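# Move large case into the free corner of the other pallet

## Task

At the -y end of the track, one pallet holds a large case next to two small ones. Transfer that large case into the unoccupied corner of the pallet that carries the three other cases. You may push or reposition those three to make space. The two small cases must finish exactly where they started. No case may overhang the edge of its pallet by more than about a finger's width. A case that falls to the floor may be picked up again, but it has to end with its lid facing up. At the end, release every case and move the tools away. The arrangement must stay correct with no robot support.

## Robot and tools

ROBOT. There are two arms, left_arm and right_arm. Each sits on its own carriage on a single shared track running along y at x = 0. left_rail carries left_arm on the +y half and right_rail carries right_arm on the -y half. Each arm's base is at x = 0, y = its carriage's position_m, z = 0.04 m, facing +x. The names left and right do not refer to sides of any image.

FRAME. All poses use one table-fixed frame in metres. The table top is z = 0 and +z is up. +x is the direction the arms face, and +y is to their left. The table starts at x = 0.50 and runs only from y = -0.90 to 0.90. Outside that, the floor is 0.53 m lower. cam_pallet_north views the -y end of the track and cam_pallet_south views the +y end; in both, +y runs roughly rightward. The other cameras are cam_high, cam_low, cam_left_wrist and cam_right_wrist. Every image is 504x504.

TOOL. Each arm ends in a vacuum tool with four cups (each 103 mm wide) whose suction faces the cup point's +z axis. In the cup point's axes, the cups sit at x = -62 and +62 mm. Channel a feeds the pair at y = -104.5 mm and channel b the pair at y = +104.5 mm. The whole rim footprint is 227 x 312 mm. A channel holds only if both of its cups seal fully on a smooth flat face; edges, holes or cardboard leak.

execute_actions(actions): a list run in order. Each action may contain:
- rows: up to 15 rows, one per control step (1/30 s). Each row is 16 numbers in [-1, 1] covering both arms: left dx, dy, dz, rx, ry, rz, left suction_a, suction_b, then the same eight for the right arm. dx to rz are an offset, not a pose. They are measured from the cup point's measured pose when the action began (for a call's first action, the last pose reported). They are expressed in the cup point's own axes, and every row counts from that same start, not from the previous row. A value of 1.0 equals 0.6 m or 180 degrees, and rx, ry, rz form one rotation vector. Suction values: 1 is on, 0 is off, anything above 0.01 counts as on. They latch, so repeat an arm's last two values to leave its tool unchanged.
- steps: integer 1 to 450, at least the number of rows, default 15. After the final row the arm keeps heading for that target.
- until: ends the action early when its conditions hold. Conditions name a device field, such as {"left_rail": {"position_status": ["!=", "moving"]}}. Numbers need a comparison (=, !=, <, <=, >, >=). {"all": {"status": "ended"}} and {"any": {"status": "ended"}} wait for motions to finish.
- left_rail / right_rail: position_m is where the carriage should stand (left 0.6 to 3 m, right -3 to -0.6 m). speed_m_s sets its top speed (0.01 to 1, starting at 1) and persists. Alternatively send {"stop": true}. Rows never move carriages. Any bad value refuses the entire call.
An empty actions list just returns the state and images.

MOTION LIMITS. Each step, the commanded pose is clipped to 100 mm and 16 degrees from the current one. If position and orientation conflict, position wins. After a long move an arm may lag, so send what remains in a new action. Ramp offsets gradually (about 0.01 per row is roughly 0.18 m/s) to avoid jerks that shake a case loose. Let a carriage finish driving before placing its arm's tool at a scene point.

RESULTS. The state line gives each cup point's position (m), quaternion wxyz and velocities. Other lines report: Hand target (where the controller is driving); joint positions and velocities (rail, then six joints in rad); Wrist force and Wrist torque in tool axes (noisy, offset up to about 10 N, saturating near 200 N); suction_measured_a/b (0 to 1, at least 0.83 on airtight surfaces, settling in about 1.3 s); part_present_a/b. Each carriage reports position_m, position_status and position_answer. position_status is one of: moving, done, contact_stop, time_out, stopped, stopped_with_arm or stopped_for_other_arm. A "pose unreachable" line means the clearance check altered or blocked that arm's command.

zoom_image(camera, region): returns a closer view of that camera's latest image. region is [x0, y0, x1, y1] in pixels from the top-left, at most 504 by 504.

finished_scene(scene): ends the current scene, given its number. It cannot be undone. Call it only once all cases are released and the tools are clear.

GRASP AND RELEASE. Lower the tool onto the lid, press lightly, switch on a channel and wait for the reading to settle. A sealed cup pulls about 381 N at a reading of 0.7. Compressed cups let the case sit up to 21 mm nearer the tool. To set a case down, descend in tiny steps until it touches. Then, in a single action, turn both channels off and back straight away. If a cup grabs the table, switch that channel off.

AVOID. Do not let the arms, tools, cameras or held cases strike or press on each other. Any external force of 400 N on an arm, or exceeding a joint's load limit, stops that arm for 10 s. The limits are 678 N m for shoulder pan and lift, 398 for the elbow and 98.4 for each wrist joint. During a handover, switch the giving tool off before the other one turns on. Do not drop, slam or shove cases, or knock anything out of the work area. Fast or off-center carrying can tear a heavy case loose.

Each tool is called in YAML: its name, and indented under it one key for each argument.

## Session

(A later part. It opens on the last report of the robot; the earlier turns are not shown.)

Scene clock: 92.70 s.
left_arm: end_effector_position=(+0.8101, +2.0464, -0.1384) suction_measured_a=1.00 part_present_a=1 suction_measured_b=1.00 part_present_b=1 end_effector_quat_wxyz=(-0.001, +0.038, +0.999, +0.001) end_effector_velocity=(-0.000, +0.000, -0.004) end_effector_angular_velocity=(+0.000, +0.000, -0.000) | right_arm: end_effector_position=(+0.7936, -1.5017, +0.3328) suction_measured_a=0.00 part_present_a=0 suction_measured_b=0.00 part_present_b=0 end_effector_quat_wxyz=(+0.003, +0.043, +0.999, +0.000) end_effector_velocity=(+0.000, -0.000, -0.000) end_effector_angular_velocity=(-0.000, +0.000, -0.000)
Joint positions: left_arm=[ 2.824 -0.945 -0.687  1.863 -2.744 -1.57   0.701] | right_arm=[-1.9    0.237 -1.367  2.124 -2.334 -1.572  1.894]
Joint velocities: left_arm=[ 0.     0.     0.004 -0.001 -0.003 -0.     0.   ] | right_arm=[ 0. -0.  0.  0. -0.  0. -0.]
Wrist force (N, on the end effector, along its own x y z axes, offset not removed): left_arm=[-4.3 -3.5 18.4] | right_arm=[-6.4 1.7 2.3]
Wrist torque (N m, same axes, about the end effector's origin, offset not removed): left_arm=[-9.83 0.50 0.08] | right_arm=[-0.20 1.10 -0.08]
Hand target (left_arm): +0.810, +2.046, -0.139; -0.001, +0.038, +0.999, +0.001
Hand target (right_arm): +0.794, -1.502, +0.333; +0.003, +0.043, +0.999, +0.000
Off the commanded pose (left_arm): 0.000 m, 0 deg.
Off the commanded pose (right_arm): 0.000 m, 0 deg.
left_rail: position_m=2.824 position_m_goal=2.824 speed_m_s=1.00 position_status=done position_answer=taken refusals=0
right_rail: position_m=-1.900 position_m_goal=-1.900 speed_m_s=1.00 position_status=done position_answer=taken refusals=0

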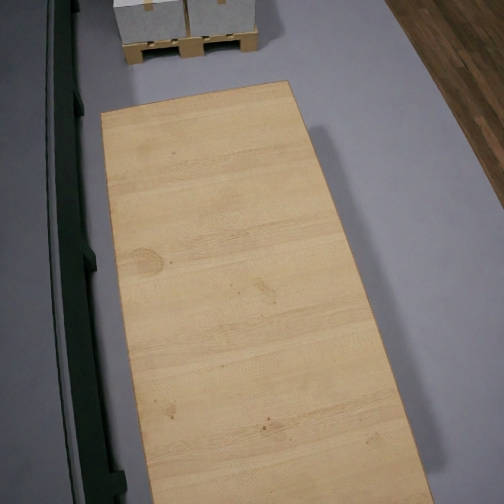

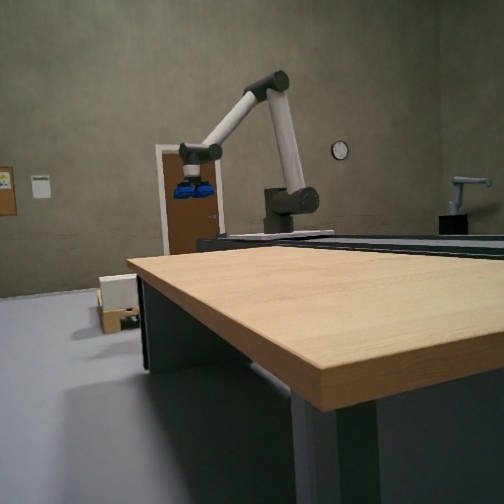

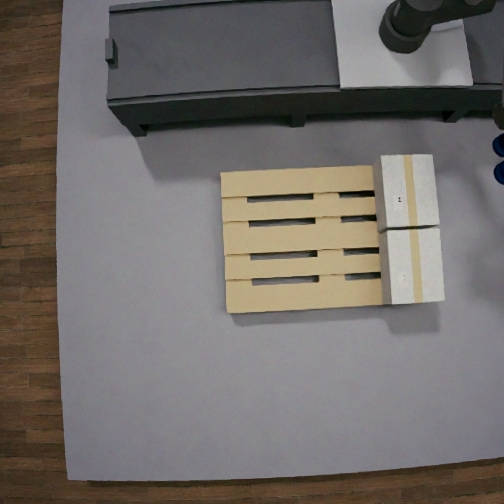

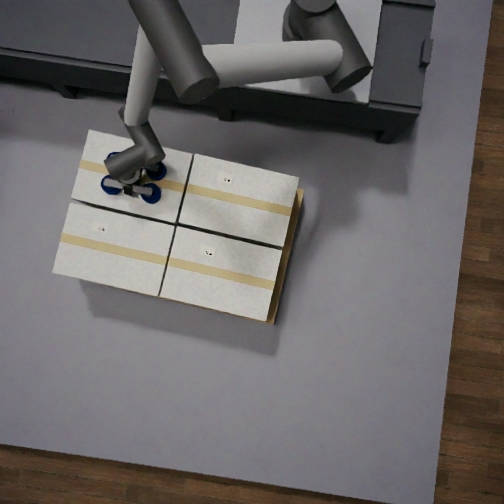

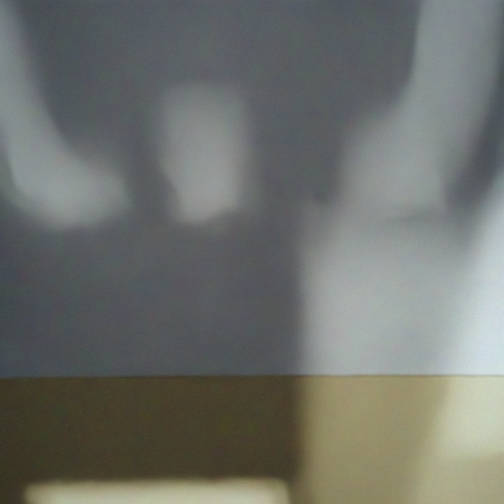

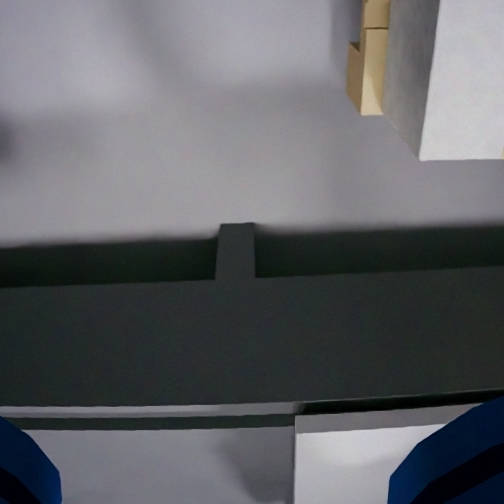

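execute_actions:
  actions:
    - {"rows":[[0,0,0.004,0,0,0,1,1,0,0,0,0,0,0,0,0]],"steps":1}

Scene clock: 92.87 s.
left_arm: end_effector_position=(+0.8101, +2.0464, -0.1386) suction_measured_a=1.00 part_present_a=1 suction_measured_b=1.00 part_present_b=1 end_effector_quat_wxyz=(-0.001, +0.038, +0.999, +0.001) end_effector_velocity=(-0.000, +0.000, -0.001) end_effector_angular_velocity=(+0.000, +0.000, -0.000) | right_arm: end_effector_position=(+0.7936, -1.5017, +0.3328) suction_measured_a=0.00 part_present_a=0 suction_measured_b=0.00 part_present_b=0 end_effector_quat_wxyz=(+0.003, +0.043, +0.999, +0.000) end_effector_velocity=(+0.000, +0.000, +0.000) end_effector_angular_velocity=(+0.000, -0.000, +0.000)
Joint positions: left_arm=[ 2.824 -0.945 -0.687  1.863 -2.744 -1.57   0.701] | right_arm=[-1.9    0.237 -1.367  2.124 -2.334 -1.572  1.894]
Joint velocities: left_arm=[ 0.    -0.     0.001 -0.    -0.001  0.     0.   ] | right_arm=[ 0. -0. -0.  0. -0.  0. -0.]
Wrist force (N, on the end effector, along its own x y z axes, offset not removed): left_arm=[-4.8 -3.1 21.4] | right_arm=[0.1 5.2 -0.7]
Wrist torque (N m, same axes, about the end effector's origin, offset not removed): left_arm=[-9.75 0.74 0.12] | right_arm=[0.16 0.31 0.10]
Hand target (left_arm): +0.810, +2.046, -0.141; -0.001, +0.038, +0.999, +0.001
Hand target (right_arm): +0.794, -1.502, +0.333; +0.003, +0.043, +0.999, +0.000
Off the commanded pose (left_arm): 0.002 m, 0 deg.
Off the commanded pose (right_arm): 0.000 m, 0 deg.
left_rail: position_m=2.824 position_m_goal=2.824 speed_m_s=1.00 position_status=done position_answer=taken refusals=0
right_rail: position_m=-1.900 position_m_goal=-1.900 speed_m_s=1.00 position_status=done position_answer=taken refusals=0

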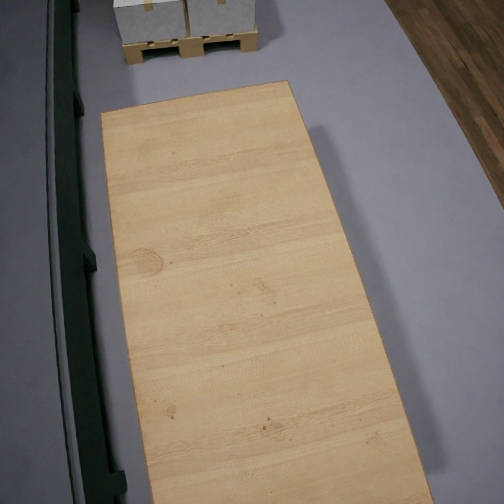

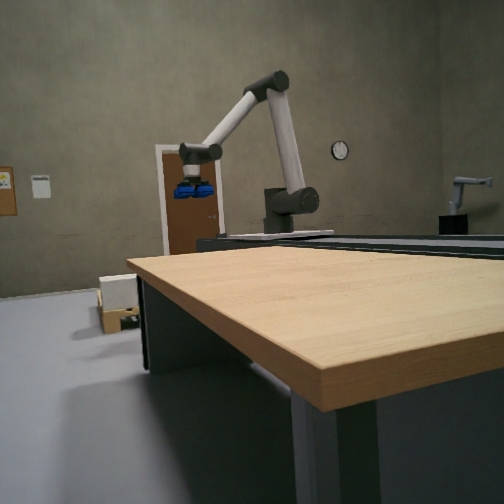

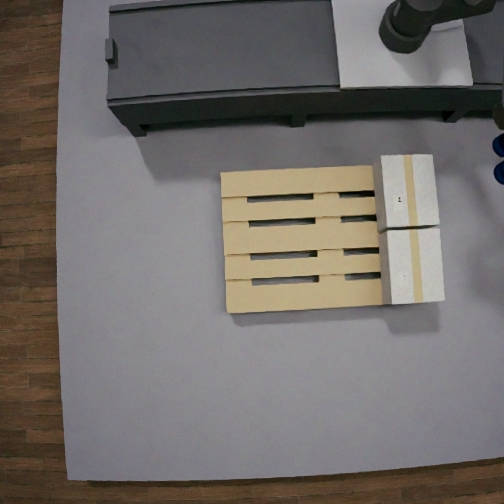

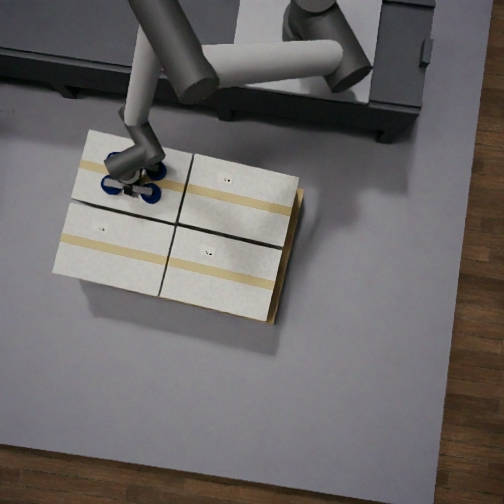

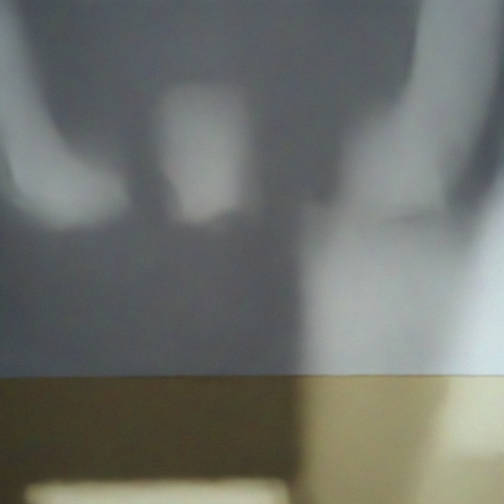

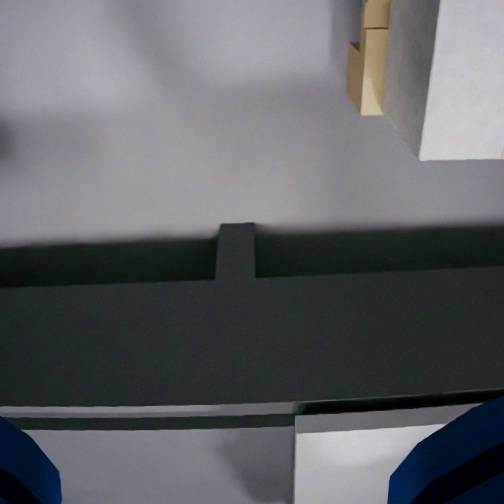

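execute_actions:
  actions: []

Scene clock: 93.13 s.
left_arm: end_effector_position=(+0.8101, +2.0464, -0.1407) suction_measured_a=1.00 part_present_a=1 suction_measured_b=1.00 part_present_b=1 end_effector_quat_wxyz=(-0.001, +0.038, +0.999, +0.001) end_effector_velocity=(-0.000, +0.000, -0.002) end_effector_angular_velocity=(+0.000, +0.000, -0.000) | right_arm: end_effector_position=(+0.7936, -1.5017, +0.3328) suction_measured_a=0.00 part_present_a=0 suction_measured_b=0.00 part_present_b=0 end_effector_quat_wxyz=(+0.003, +0.043, +0.999, +0.000) end_effector_velocity=(-0.000, +0.000, +0.000) end_effector_angular_velocity=(+0.000, -0.000, +0.000)
Joint positions: left_arm=[ 2.824 -0.945 -0.685  1.863 -2.746 -1.57   0.701] | right_arm=[-1.9    0.237 -1.367  2.124 -2.334 -1.572  1.894]
Joint velocities: left_arm=[ 0.     0.     0.002 -0.    -0.001 -0.     0.   ] | right_arm=[ 0.  0. -0.  0. -0.  0.  0.]
Wrist force (N, on the end effector, along its own x y z axes, offset not removed): left_arm=[-7.4 -1.7 18.6] | right_arm=[-1.3 -3.2 -1.9]
Wrist torque (N m, same axes, about the end effector's origin, offset not removed): left_arm=[-9.70 1.09 0.09] | right_arm=[-0.81 0.22 -0.17]
Hand target (left_arm): +0.810, +2.046, -0.141; -0.001, +0.038, +0.999, +0.001
Hand target (right_arm): +0.794, -1.502, +0.333; +0.003, +0.043, +0.999, +0.000
Off the commanded pose (left_arm): 0.000 m, 0 deg.
Off the commanded pose (right_arm): 0.000 m, 0 deg.
left_rail: position_m=2.824 position_m_goal=2.824 speed_m_s=1.00 position_status=done position_answer=taken refusals=0
right_rail: position_m=-1.900 position_m_goal=-1.900 speed_m_s=1.00 position_status=done position_answer=taken refusals=0

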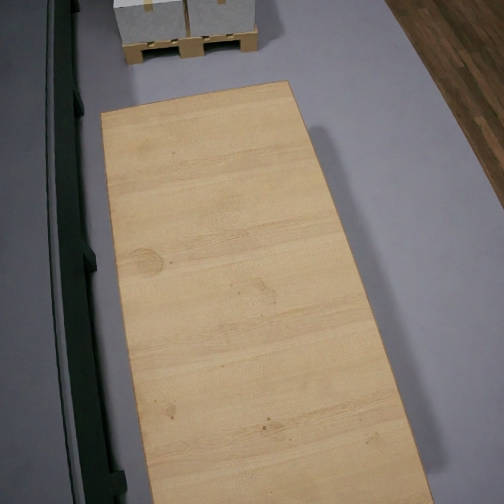

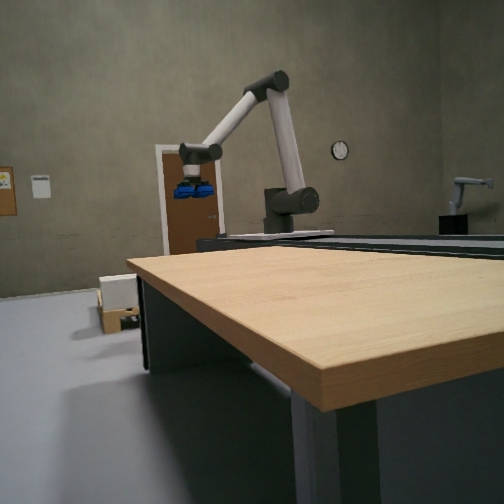

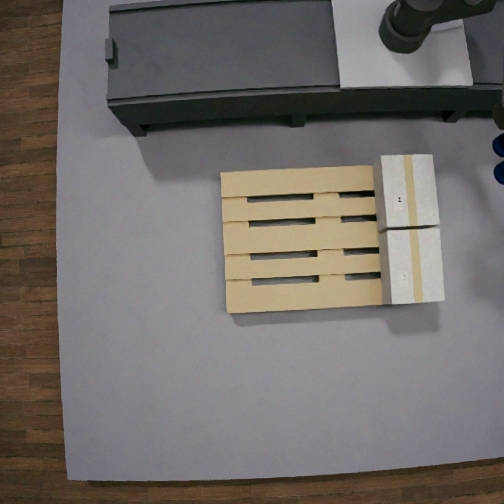

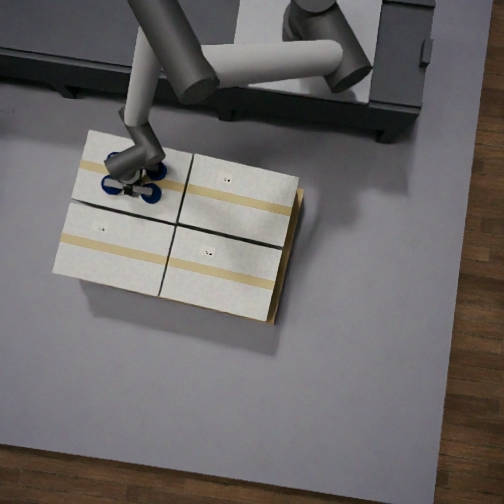

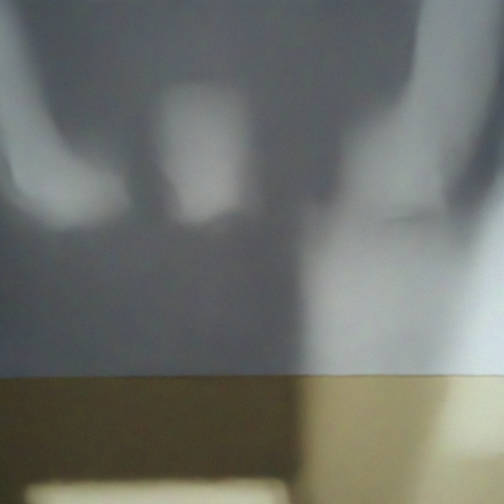

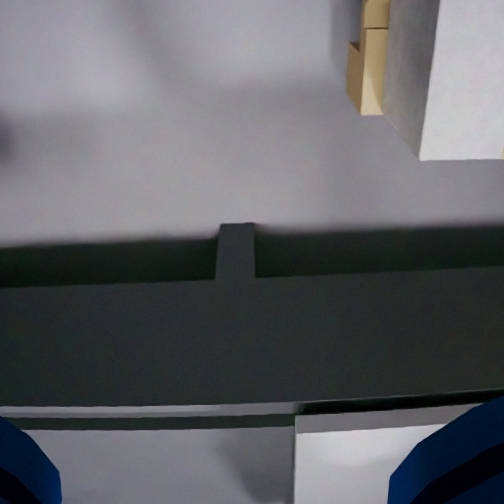

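execute_actions:
  actions:
    - {"rows":[[0,0,0.0033,0,0,0,1,1,0,0,0,0,0,0,0,0]],"steps":1}

Scene clock: 95.03 s.
left_arm: end_effector_position=(+0.8101, +2.0464, -0.1408) suction_measured_a=1.00 part_present_a=1 suction_measured_b=1.00 part_present_b=1 end_effector_quat_wxyz=(-0.001, +0.038, +0.999, +0.001) end_effector_velocity=(-0.000, +0.000, -0.000) end_effector_angular_velocity=(+0.000, +0.000, +0.000) | right_arm: end_effector_position=(+0.7936, -1.5017, +0.3328) suction_measured_a=0.00 part_present_a=0 suction_measured_b=0.00 part_present_b=0 end_effector_quat_wxyz=(+0.003, +0.043, +0.999, +0.000) end_effector_velocity=(-0.000, +0.000, +0.000) end_effector_angular_velocity=(+0.000, -0.000, +0.000)
Joint positions: left_arm=[ 2.824 -0.945 -0.685  1.863 -2.746 -1.57   0.701] | right_arm=[-1.9    0.237 -1.367  2.124 -2.334 -1.572  1.894]
Joint velocities: left_arm=[ 0.  0.  0. -0. -0. -0. -0.] | right_arm=[ 0.  0. -0.  0. -0. -0. -0.]
Wrist force (N, on the end effector, along its own x y z axes, offset not removed): left_arm=[-5.6 -2.4 23.3] | right_arm=[-0.2 4.6 -3.9]
Wrist torque (N m, same axes, about the end effector's origin, offset not removed): left_arm=[-9.71 0.90 -0.02] | right_arm=[0.04 0.19 0.33]
Hand target (left_arm): +0.810, +2.046, -0.143; -0.001, +0.038, +0.999, +0.002
Hand target (right_arm): +0.794, -1.502, +0.333; +0.003, +0.043, +0.999, +0.000
Off the commanded pose (left_arm): 0.002 m, 0 deg.
Off the commanded pose (right_arm): 0.000 m, 0 deg.
left_rail: position_m=2.824 position_m_goal=2.824 speed_m_s=1.00 position_status=done position_answer=taken refusals=0
right_rail: position_m=-1.900 position_m_goal=-1.900 speed_m_s=1.00 position_status=done position_answer=taken refusals=0

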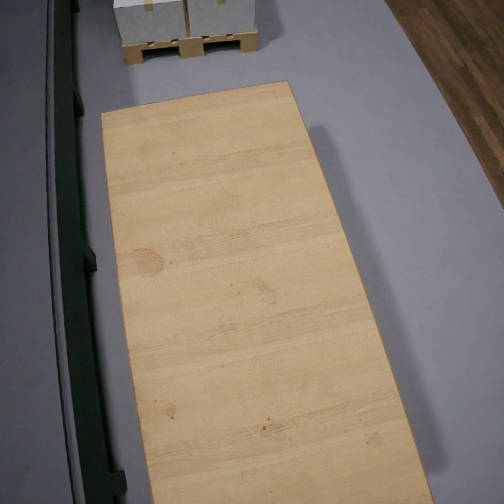

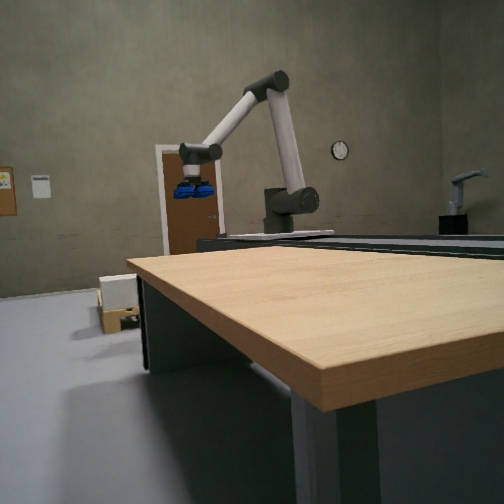

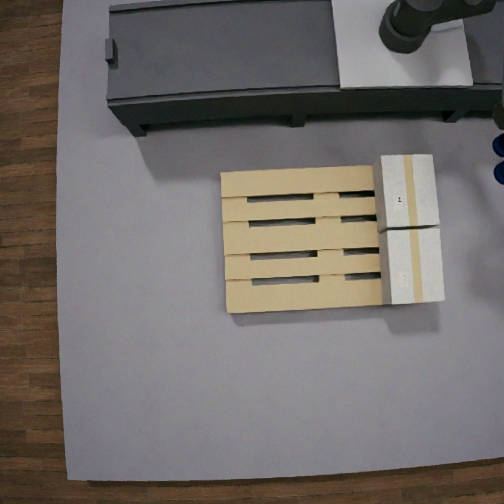

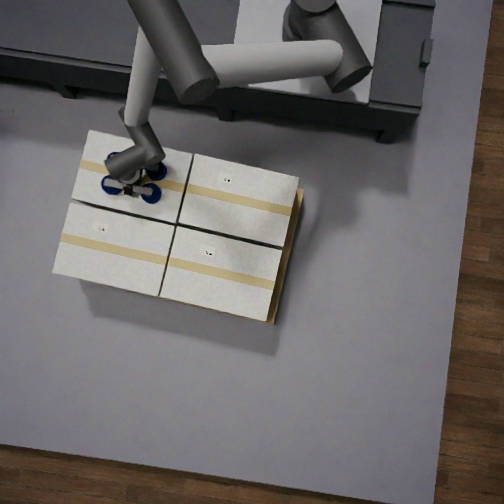

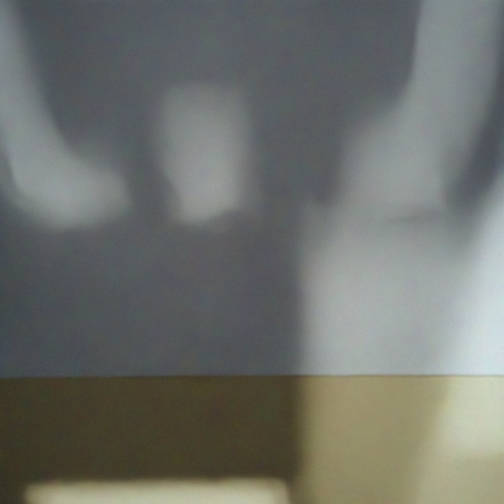

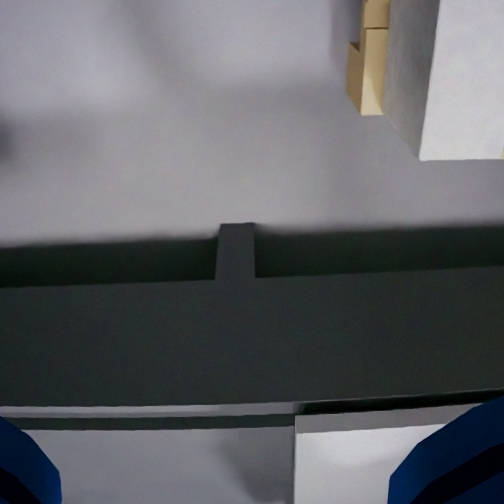

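execute_actions:
  actions: []

Scene clock: 95.13 s.
left_arm: end_effector_position=(+0.8101, +2.0464, -0.1418) suction_measured_a=1.00 part_present_a=1 suction_measured_b=1.00 part_present_b=1 end_effector_quat_wxyz=(-0.001, +0.038, +0.999, +0.001) end_effector_velocity=(-0.001, +0.001, -0.010) end_effector_angular_velocity=(+0.000, +0.000, -0.000) | right_arm: end_effector_position=(+0.7936, -1.5017, +0.3328) suction_measured_a=0.00 part_present_a=0 suction_measured_b=0.00 part_present_b=0 end_effector_quat_wxyz=(+0.003, +0.043, +0.999, +0.000) end_effector_velocity=(-0.000, +0.000, +0.000) end_effector_angular_velocity=(+0.000, -0.000, -0.000)
Joint positions: left_arm=[ 2.824 -0.945 -0.683  1.863 -2.747 -1.57   0.701] | right_arm=[-1.9    0.237 -1.367  2.124 -2.334 -1.572  1.894]
Joint velocities: left_arm=[ 0.     0.     0.011 -0.    -0.01  -0.     0.   ] | right_arm=[ 0.  0. -0.  0. -0. -0.  0.]
Wrist force (N, on the end effector, along its own x y z axes, offset not removed): left_arm=[-2.9 0.3 17.9] | right_arm=[-2.6 -1.0 -5.4]
Wrist torque (N m, same axes, about the end effector's origin, offset not removed): left_arm=[-8.65 0.23 0.29] | right_arm=[-0.51 0.63 -0.10]
Hand target (left_arm): +0.810, +2.046, -0.143; -0.001, +0.038, +0.999, +0.002
Hand target (right_arm): +0.794, -1.502, +0.333; +0.003, +0.043, +0.999, +0.000
Off the commanded pose (left_arm): 0.001 m, 0 deg.
Off the commanded pose (right_arm): 0.000 m, 0 deg.
left_rail: position_m=2.824 position_m_goal=2.824 speed_m_s=1.00 position_status=done position_answer=taken refusals=0
right_rail: position_m=-1.900 position_m_goal=-1.900 speed_m_s=1.00 position_status=done position_answer=taken refusals=0

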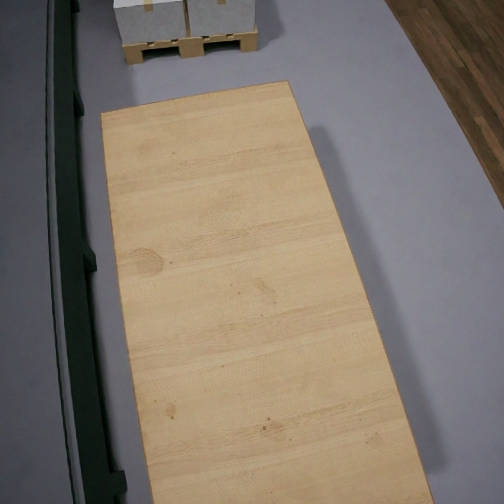

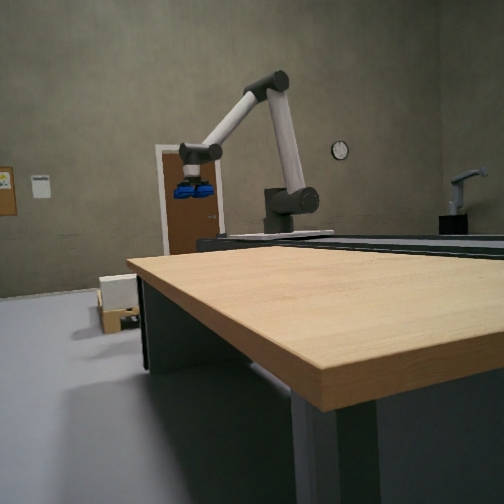

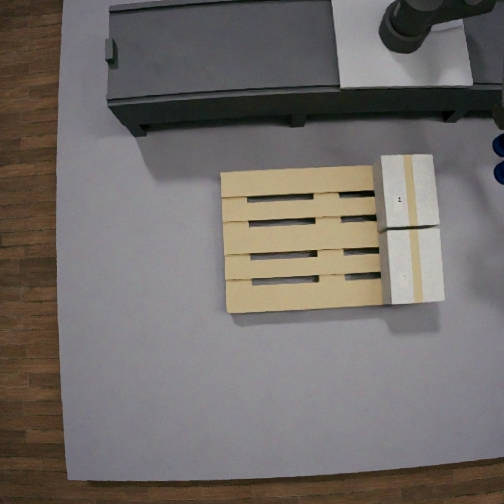

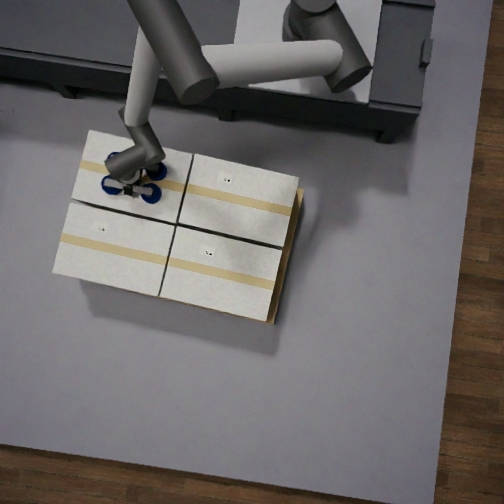

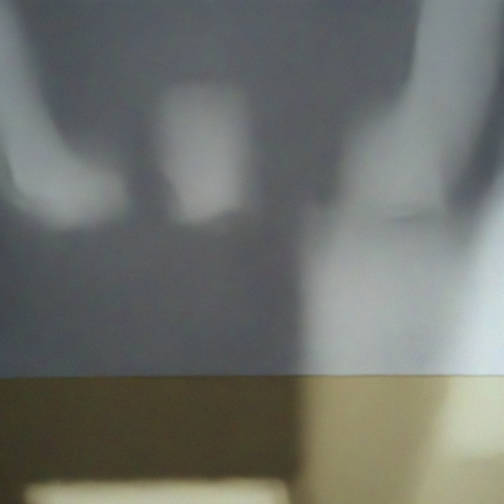

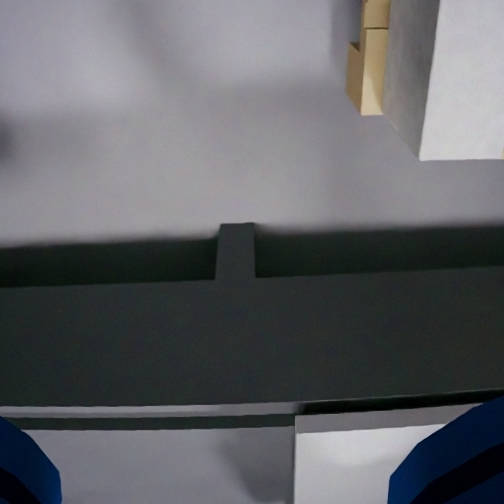

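execute_actions:
  actions: []

Scene clock: 95.27 s.
left_arm: end_effector_position=(+0.8102, +2.0463, -0.1423) suction_measured_a=1.00 part_present_a=1 suction_measured_b=1.00 part_present_b=1 end_effector_quat_wxyz=(-0.001, +0.038, +0.999, +0.001) end_effector_velocity=(+0.000, -0.000, -0.001) end_effector_angular_velocity=(-0.000, -0.000, -0.000) | right_arm: end_effector_position=(+0.7936, -1.5017, +0.3328) suction_measured_a=0.00 part_present_a=0 suction_measured_b=0.00 part_present_b=0 end_effector_quat_wxyz=(+0.003, +0.043, +0.999, +0.000) end_effector_velocity=(-0.000, +0.000, -0.000) end_effector_angular_velocity=(+0.000, +0.000, +0.000)
Joint positions: left_arm=[ 2.824 -0.945 -0.683  1.863 -2.747 -1.57   0.701] | right_arm=[-1.9    0.237 -1.367  2.124 -2.334 -1.572  1.894]
Joint velocities: left_arm=[ 0.     0.     0.002 -0.001 -0.001 -0.     0.   ] | right_arm=[ 0.  0.  0.  0. -0.  0.  0.]
Wrist force (N, on the end effector, along its own x y z axes, offset not removed): left_arm=[1.4 6.6 -7.5] | right_arm=[3.5 -2.9 -2.3]
Wrist torque (N m, same axes, about the end effector's origin, offset not removed): left_arm=[-3.13 -2.50 0.30] | right_arm=[-0.92 -0.53 0.02]
Hand target (left_arm): +0.810, +2.046, -0.143; -0.001, +0.038, +0.999, +0.002
Hand target (right_arm): +0.794, -1.502, +0.333; +0.003, +0.043, +0.999, +0.000
Off the commanded pose (left_arm): 0.000 m, 0 deg.
Off the commanded pose (right_arm): 0.000 m, 0 deg.
left_rail: position_m=2.824 position_m_goal=2.824 speed_m_s=1.00 position_status=done position_answer=taken refusals=0
right_rail: position_m=-1.900 position_m_goal=-1.900 speed_m_s=1.00 position_status=done position_answer=taken refusals=0

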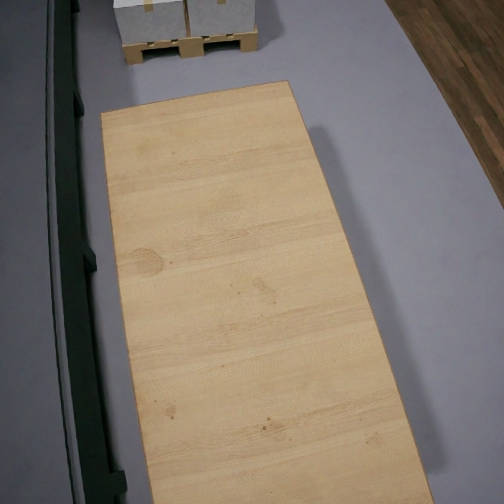

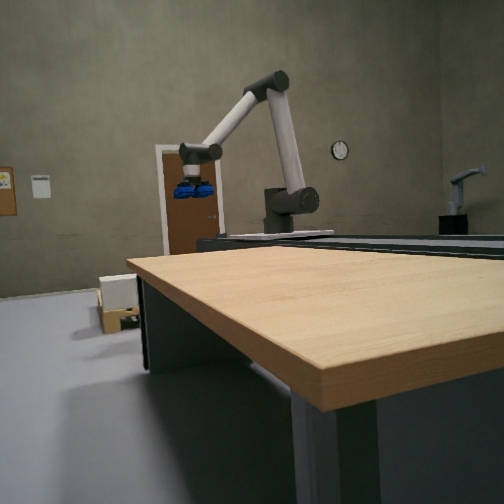

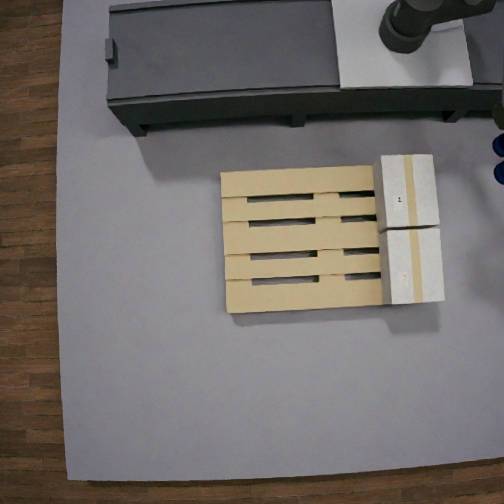

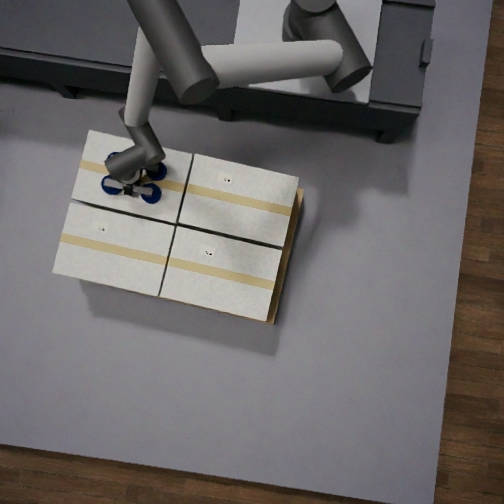

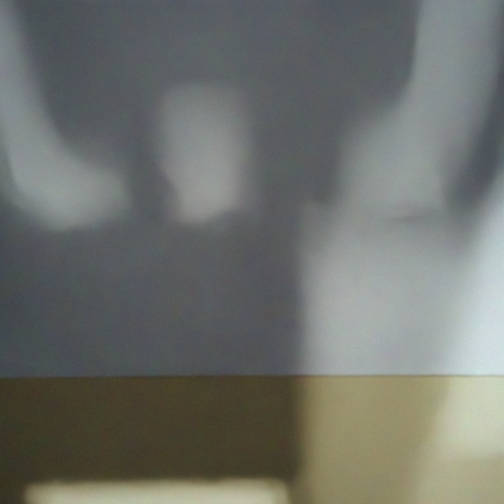

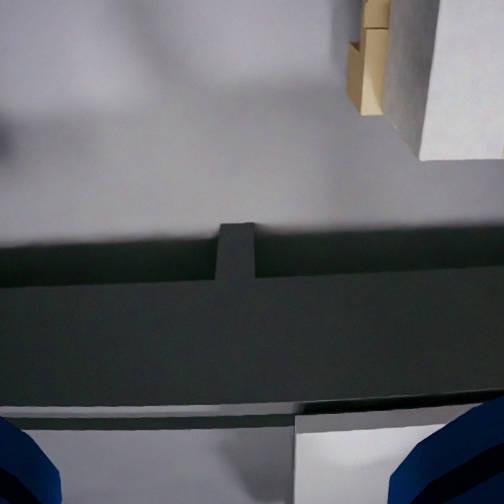

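execute_actions:
  actions:
    - {"rows":[[0,0,-0.037,0,0,0,1,1,0,0,0,0,0,0,0,0],[0,0,-0.037,0,0,0,1,1,0,0,0,0,0,0,0,0],[0,0,-0.04,0,0,0,0,0,0,0,0,0,0,0,0,0]],"steps":3}

Scene clock: 95.83 s.
left_arm: end_effector_position=(+0.8098, +2.0469, -0.1363) suction_measured_a=0.49 part_present_a=1 suction_measured_b=0.49 part_present_b=1 end_effector_quat_wxyz=(-0.001, +0.038, +0.999, +0.002) end_effector_velocity=(-0.006, +0.010, +0.141) end_effector_angular_velocity=(+0.016, +0.012, -0.001) | right_arm: end_effector_position=(+0.7936, -1.5017, +0.3328) suction_measured_a=0.00 part_present_a=0 suction_measured_b=0.00 part_present_b=0 end_effector_quat_wxyz=(+0.003, +0.043, +0.999, +0.000) end_effector_velocity=(+0.000, -0.000, -0.000) end_effector_angular_velocity=(-0.000, +0.000, -0.000)
Joint positions: left_arm=[ 2.824 -0.945 -0.69   1.864 -2.74  -1.57   0.701] | right_arm=[-1.9    0.237 -1.367  2.124 -2.334 -1.572  1.894]
Joint velocities: left_arm=[ 0.     0.    -0.163  0.038  0.145 -0.     0.001] | right_arm=[ 0. -0.  0. -0.  0. -0.  0.]
Wrist force (N, on the end effector, along its own x y z axes, offset not removed): left_arm=[18.6 24.1 49.0] | right_arm=[0.6 3.1 -4.6]
Wrist torque (N m, same axes, about the end effector's origin, offset not removed): left_arm=[-15.30 3.56 1.54] | right_arm=[-0.28 0.11 -0.03]
Hand target (left_arm): +0.810, +2.046, -0.119; -0.001, +0.038, +0.999, +0.001
Hand target (right_arm): +0.794, -1.502, +0.333; +0.003, +0.043, +0.999, +0.000
Off the commanded pose (left_arm): 0.018 m, 0 deg.
Off the commanded pose (right_arm): 0.000 m, 0 deg.
left_rail: position_m=2.824 position_m_goal=2.824 speed_m_s=1.00 position_status=done position_answer=taken refusals=0
right_rail: position_m=-1.900 position_m_goal=-1.900 speed_m_s=1.00 position_status=done position_answer=taken refusals=0

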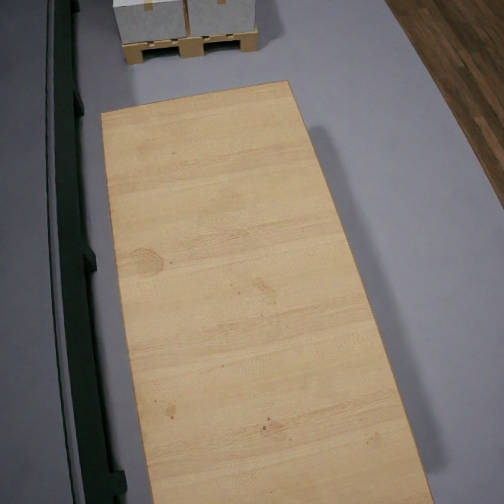

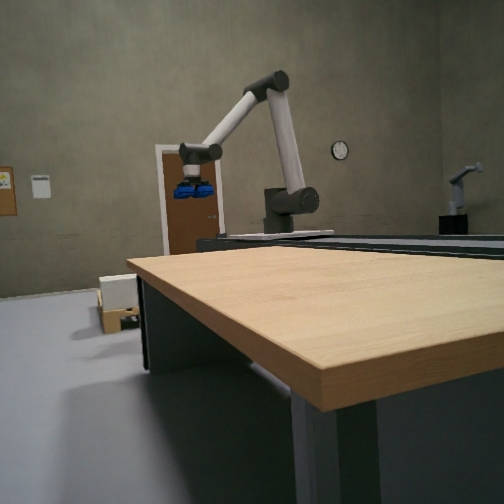

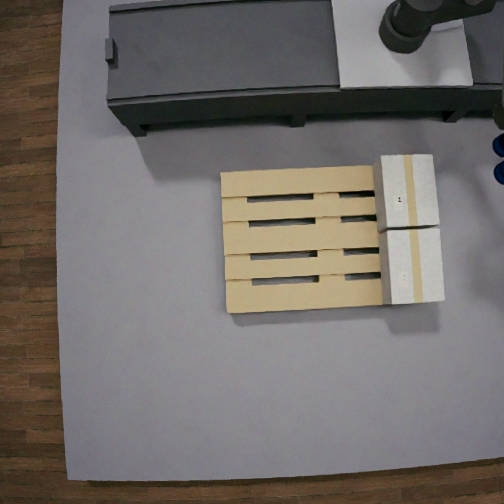

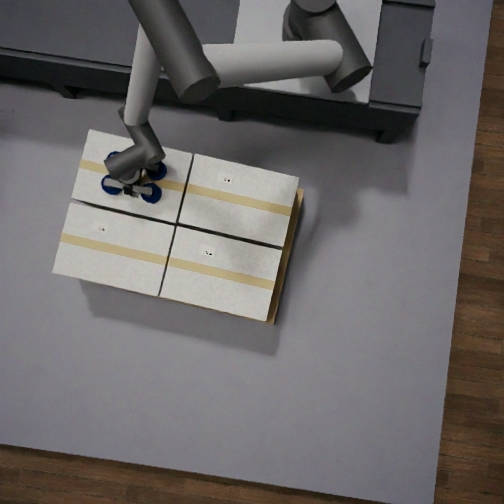

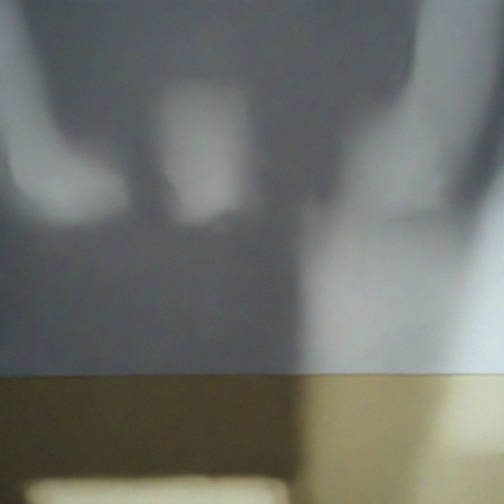

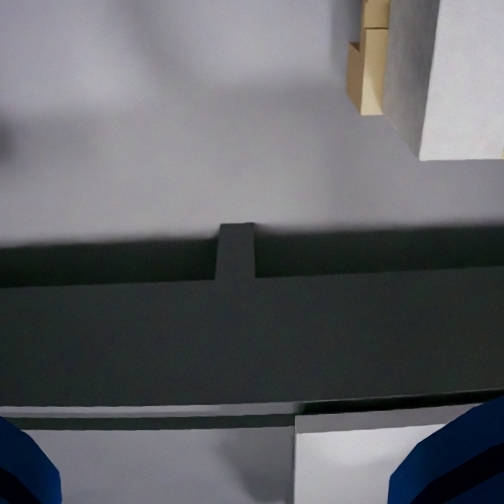

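execute_actions:
  actions: []

Scene clock: 95.97 s.
left_arm: end_effector_position=(+0.8103, +2.0461, -0.1227) suction_measured_a=0.00 part_present_a=0 suction_measured_b=0.00 part_present_b=0 end_effector_quat_wxyz=(-0.001, +0.038, +0.999, +0.001) end_effector_velocity=(-0.006, +0.008, +0.039) end_effector_angular_velocity=(+0.013, +0.010, -0.000) | right_arm: end_effector_position=(+0.7936, -1.5017, +0.3328) suction_measured_a=0.00 part_present_a=0 suction_measured_b=0.00 part_present_b=0 end_effector_quat_wxyz=(+0.003, +0.043, +0.999, +0.000) end_effector_velocity=(+0.000, -0.000, -0.000) end_effector_angular_velocity=(-0.000, +0.000, -0.000)
Joint positions: left_arm=[ 2.824 -0.945 -0.705  1.866 -2.73  -1.57   0.701] | right_arm=[-1.9    0.237 -1.367  2.124 -2.334 -1.572  1.894]
Joint velocities: left_arm=[ 0.    -0.    -0.048  0.015  0.05   0.    -0.   ] | right_arm=[ 0. -0.  0. -0.  0. -0.  0.]
Wrist force (N, on the end effector, along its own x y z axes, offset not removed): left_arm=[-2.8 -3.8 -9.4] | right_arm=[1.8 5.0 -4.1]
Wrist torque (N m, same axes, about the end effector's origin, offset not removed): left_arm=[0.34 0.86 0.34] | right_arm=[0.05 -0.17 -0.06]
Hand target (left_arm): +0.810, +2.046, -0.119; -0.001, +0.038, +0.999, +0.001
Hand target (right_arm): +0.794, -1.502, +0.333; +0.003, +0.043, +0.999, +0.000
Off the commanded pose (left_arm): 0.004 m, 0 deg.
Off the commanded pose (right_arm): 0.000 m, 0 deg.
left_rail: position_m=2.824 position_m_goal=2.824 speed_m_s=1.00 position_status=done position_answer=taken refusals=0
right_rail: position_m=-1.900 position_m_goal=-1.900 speed_m_s=1.00 position_status=done position_answer=taken refusals=0

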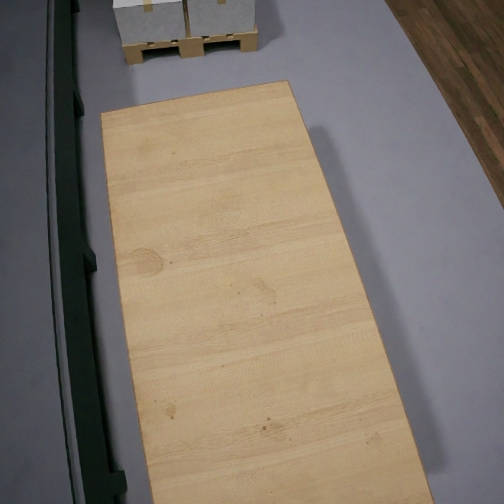

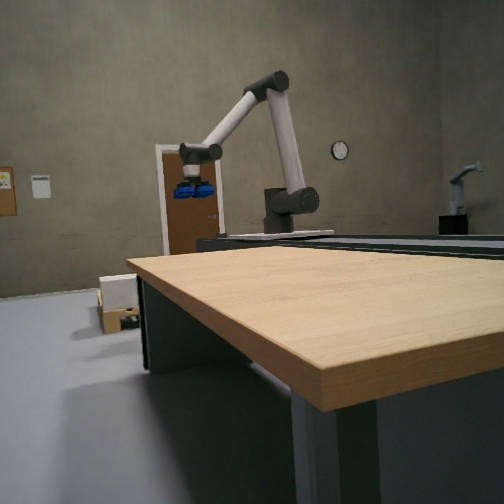

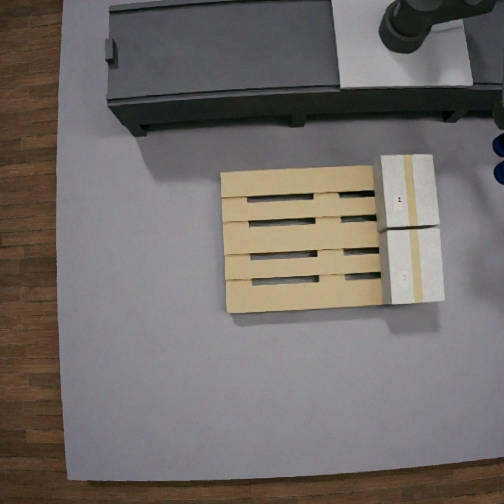

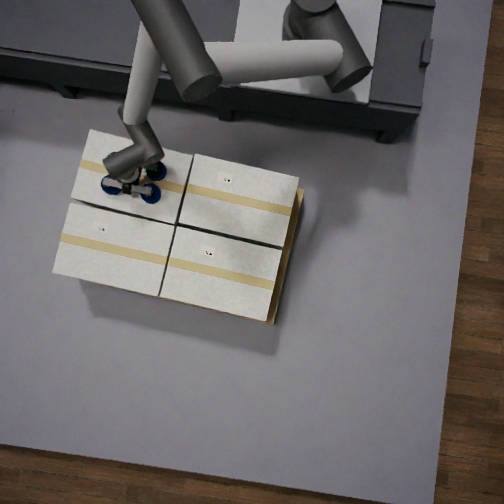

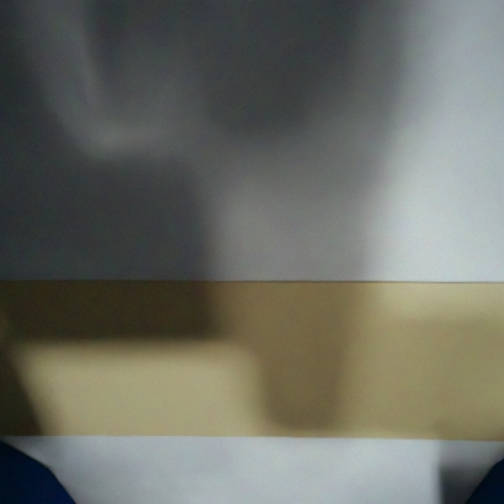

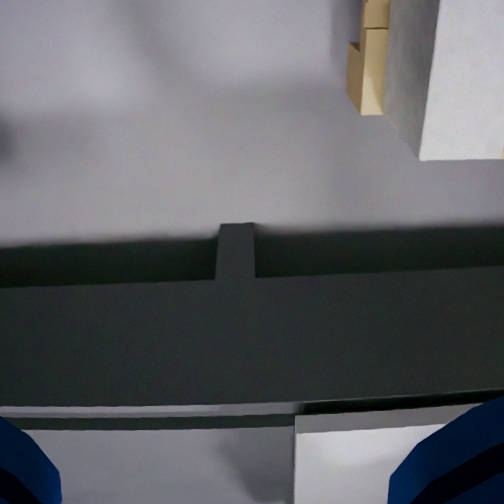

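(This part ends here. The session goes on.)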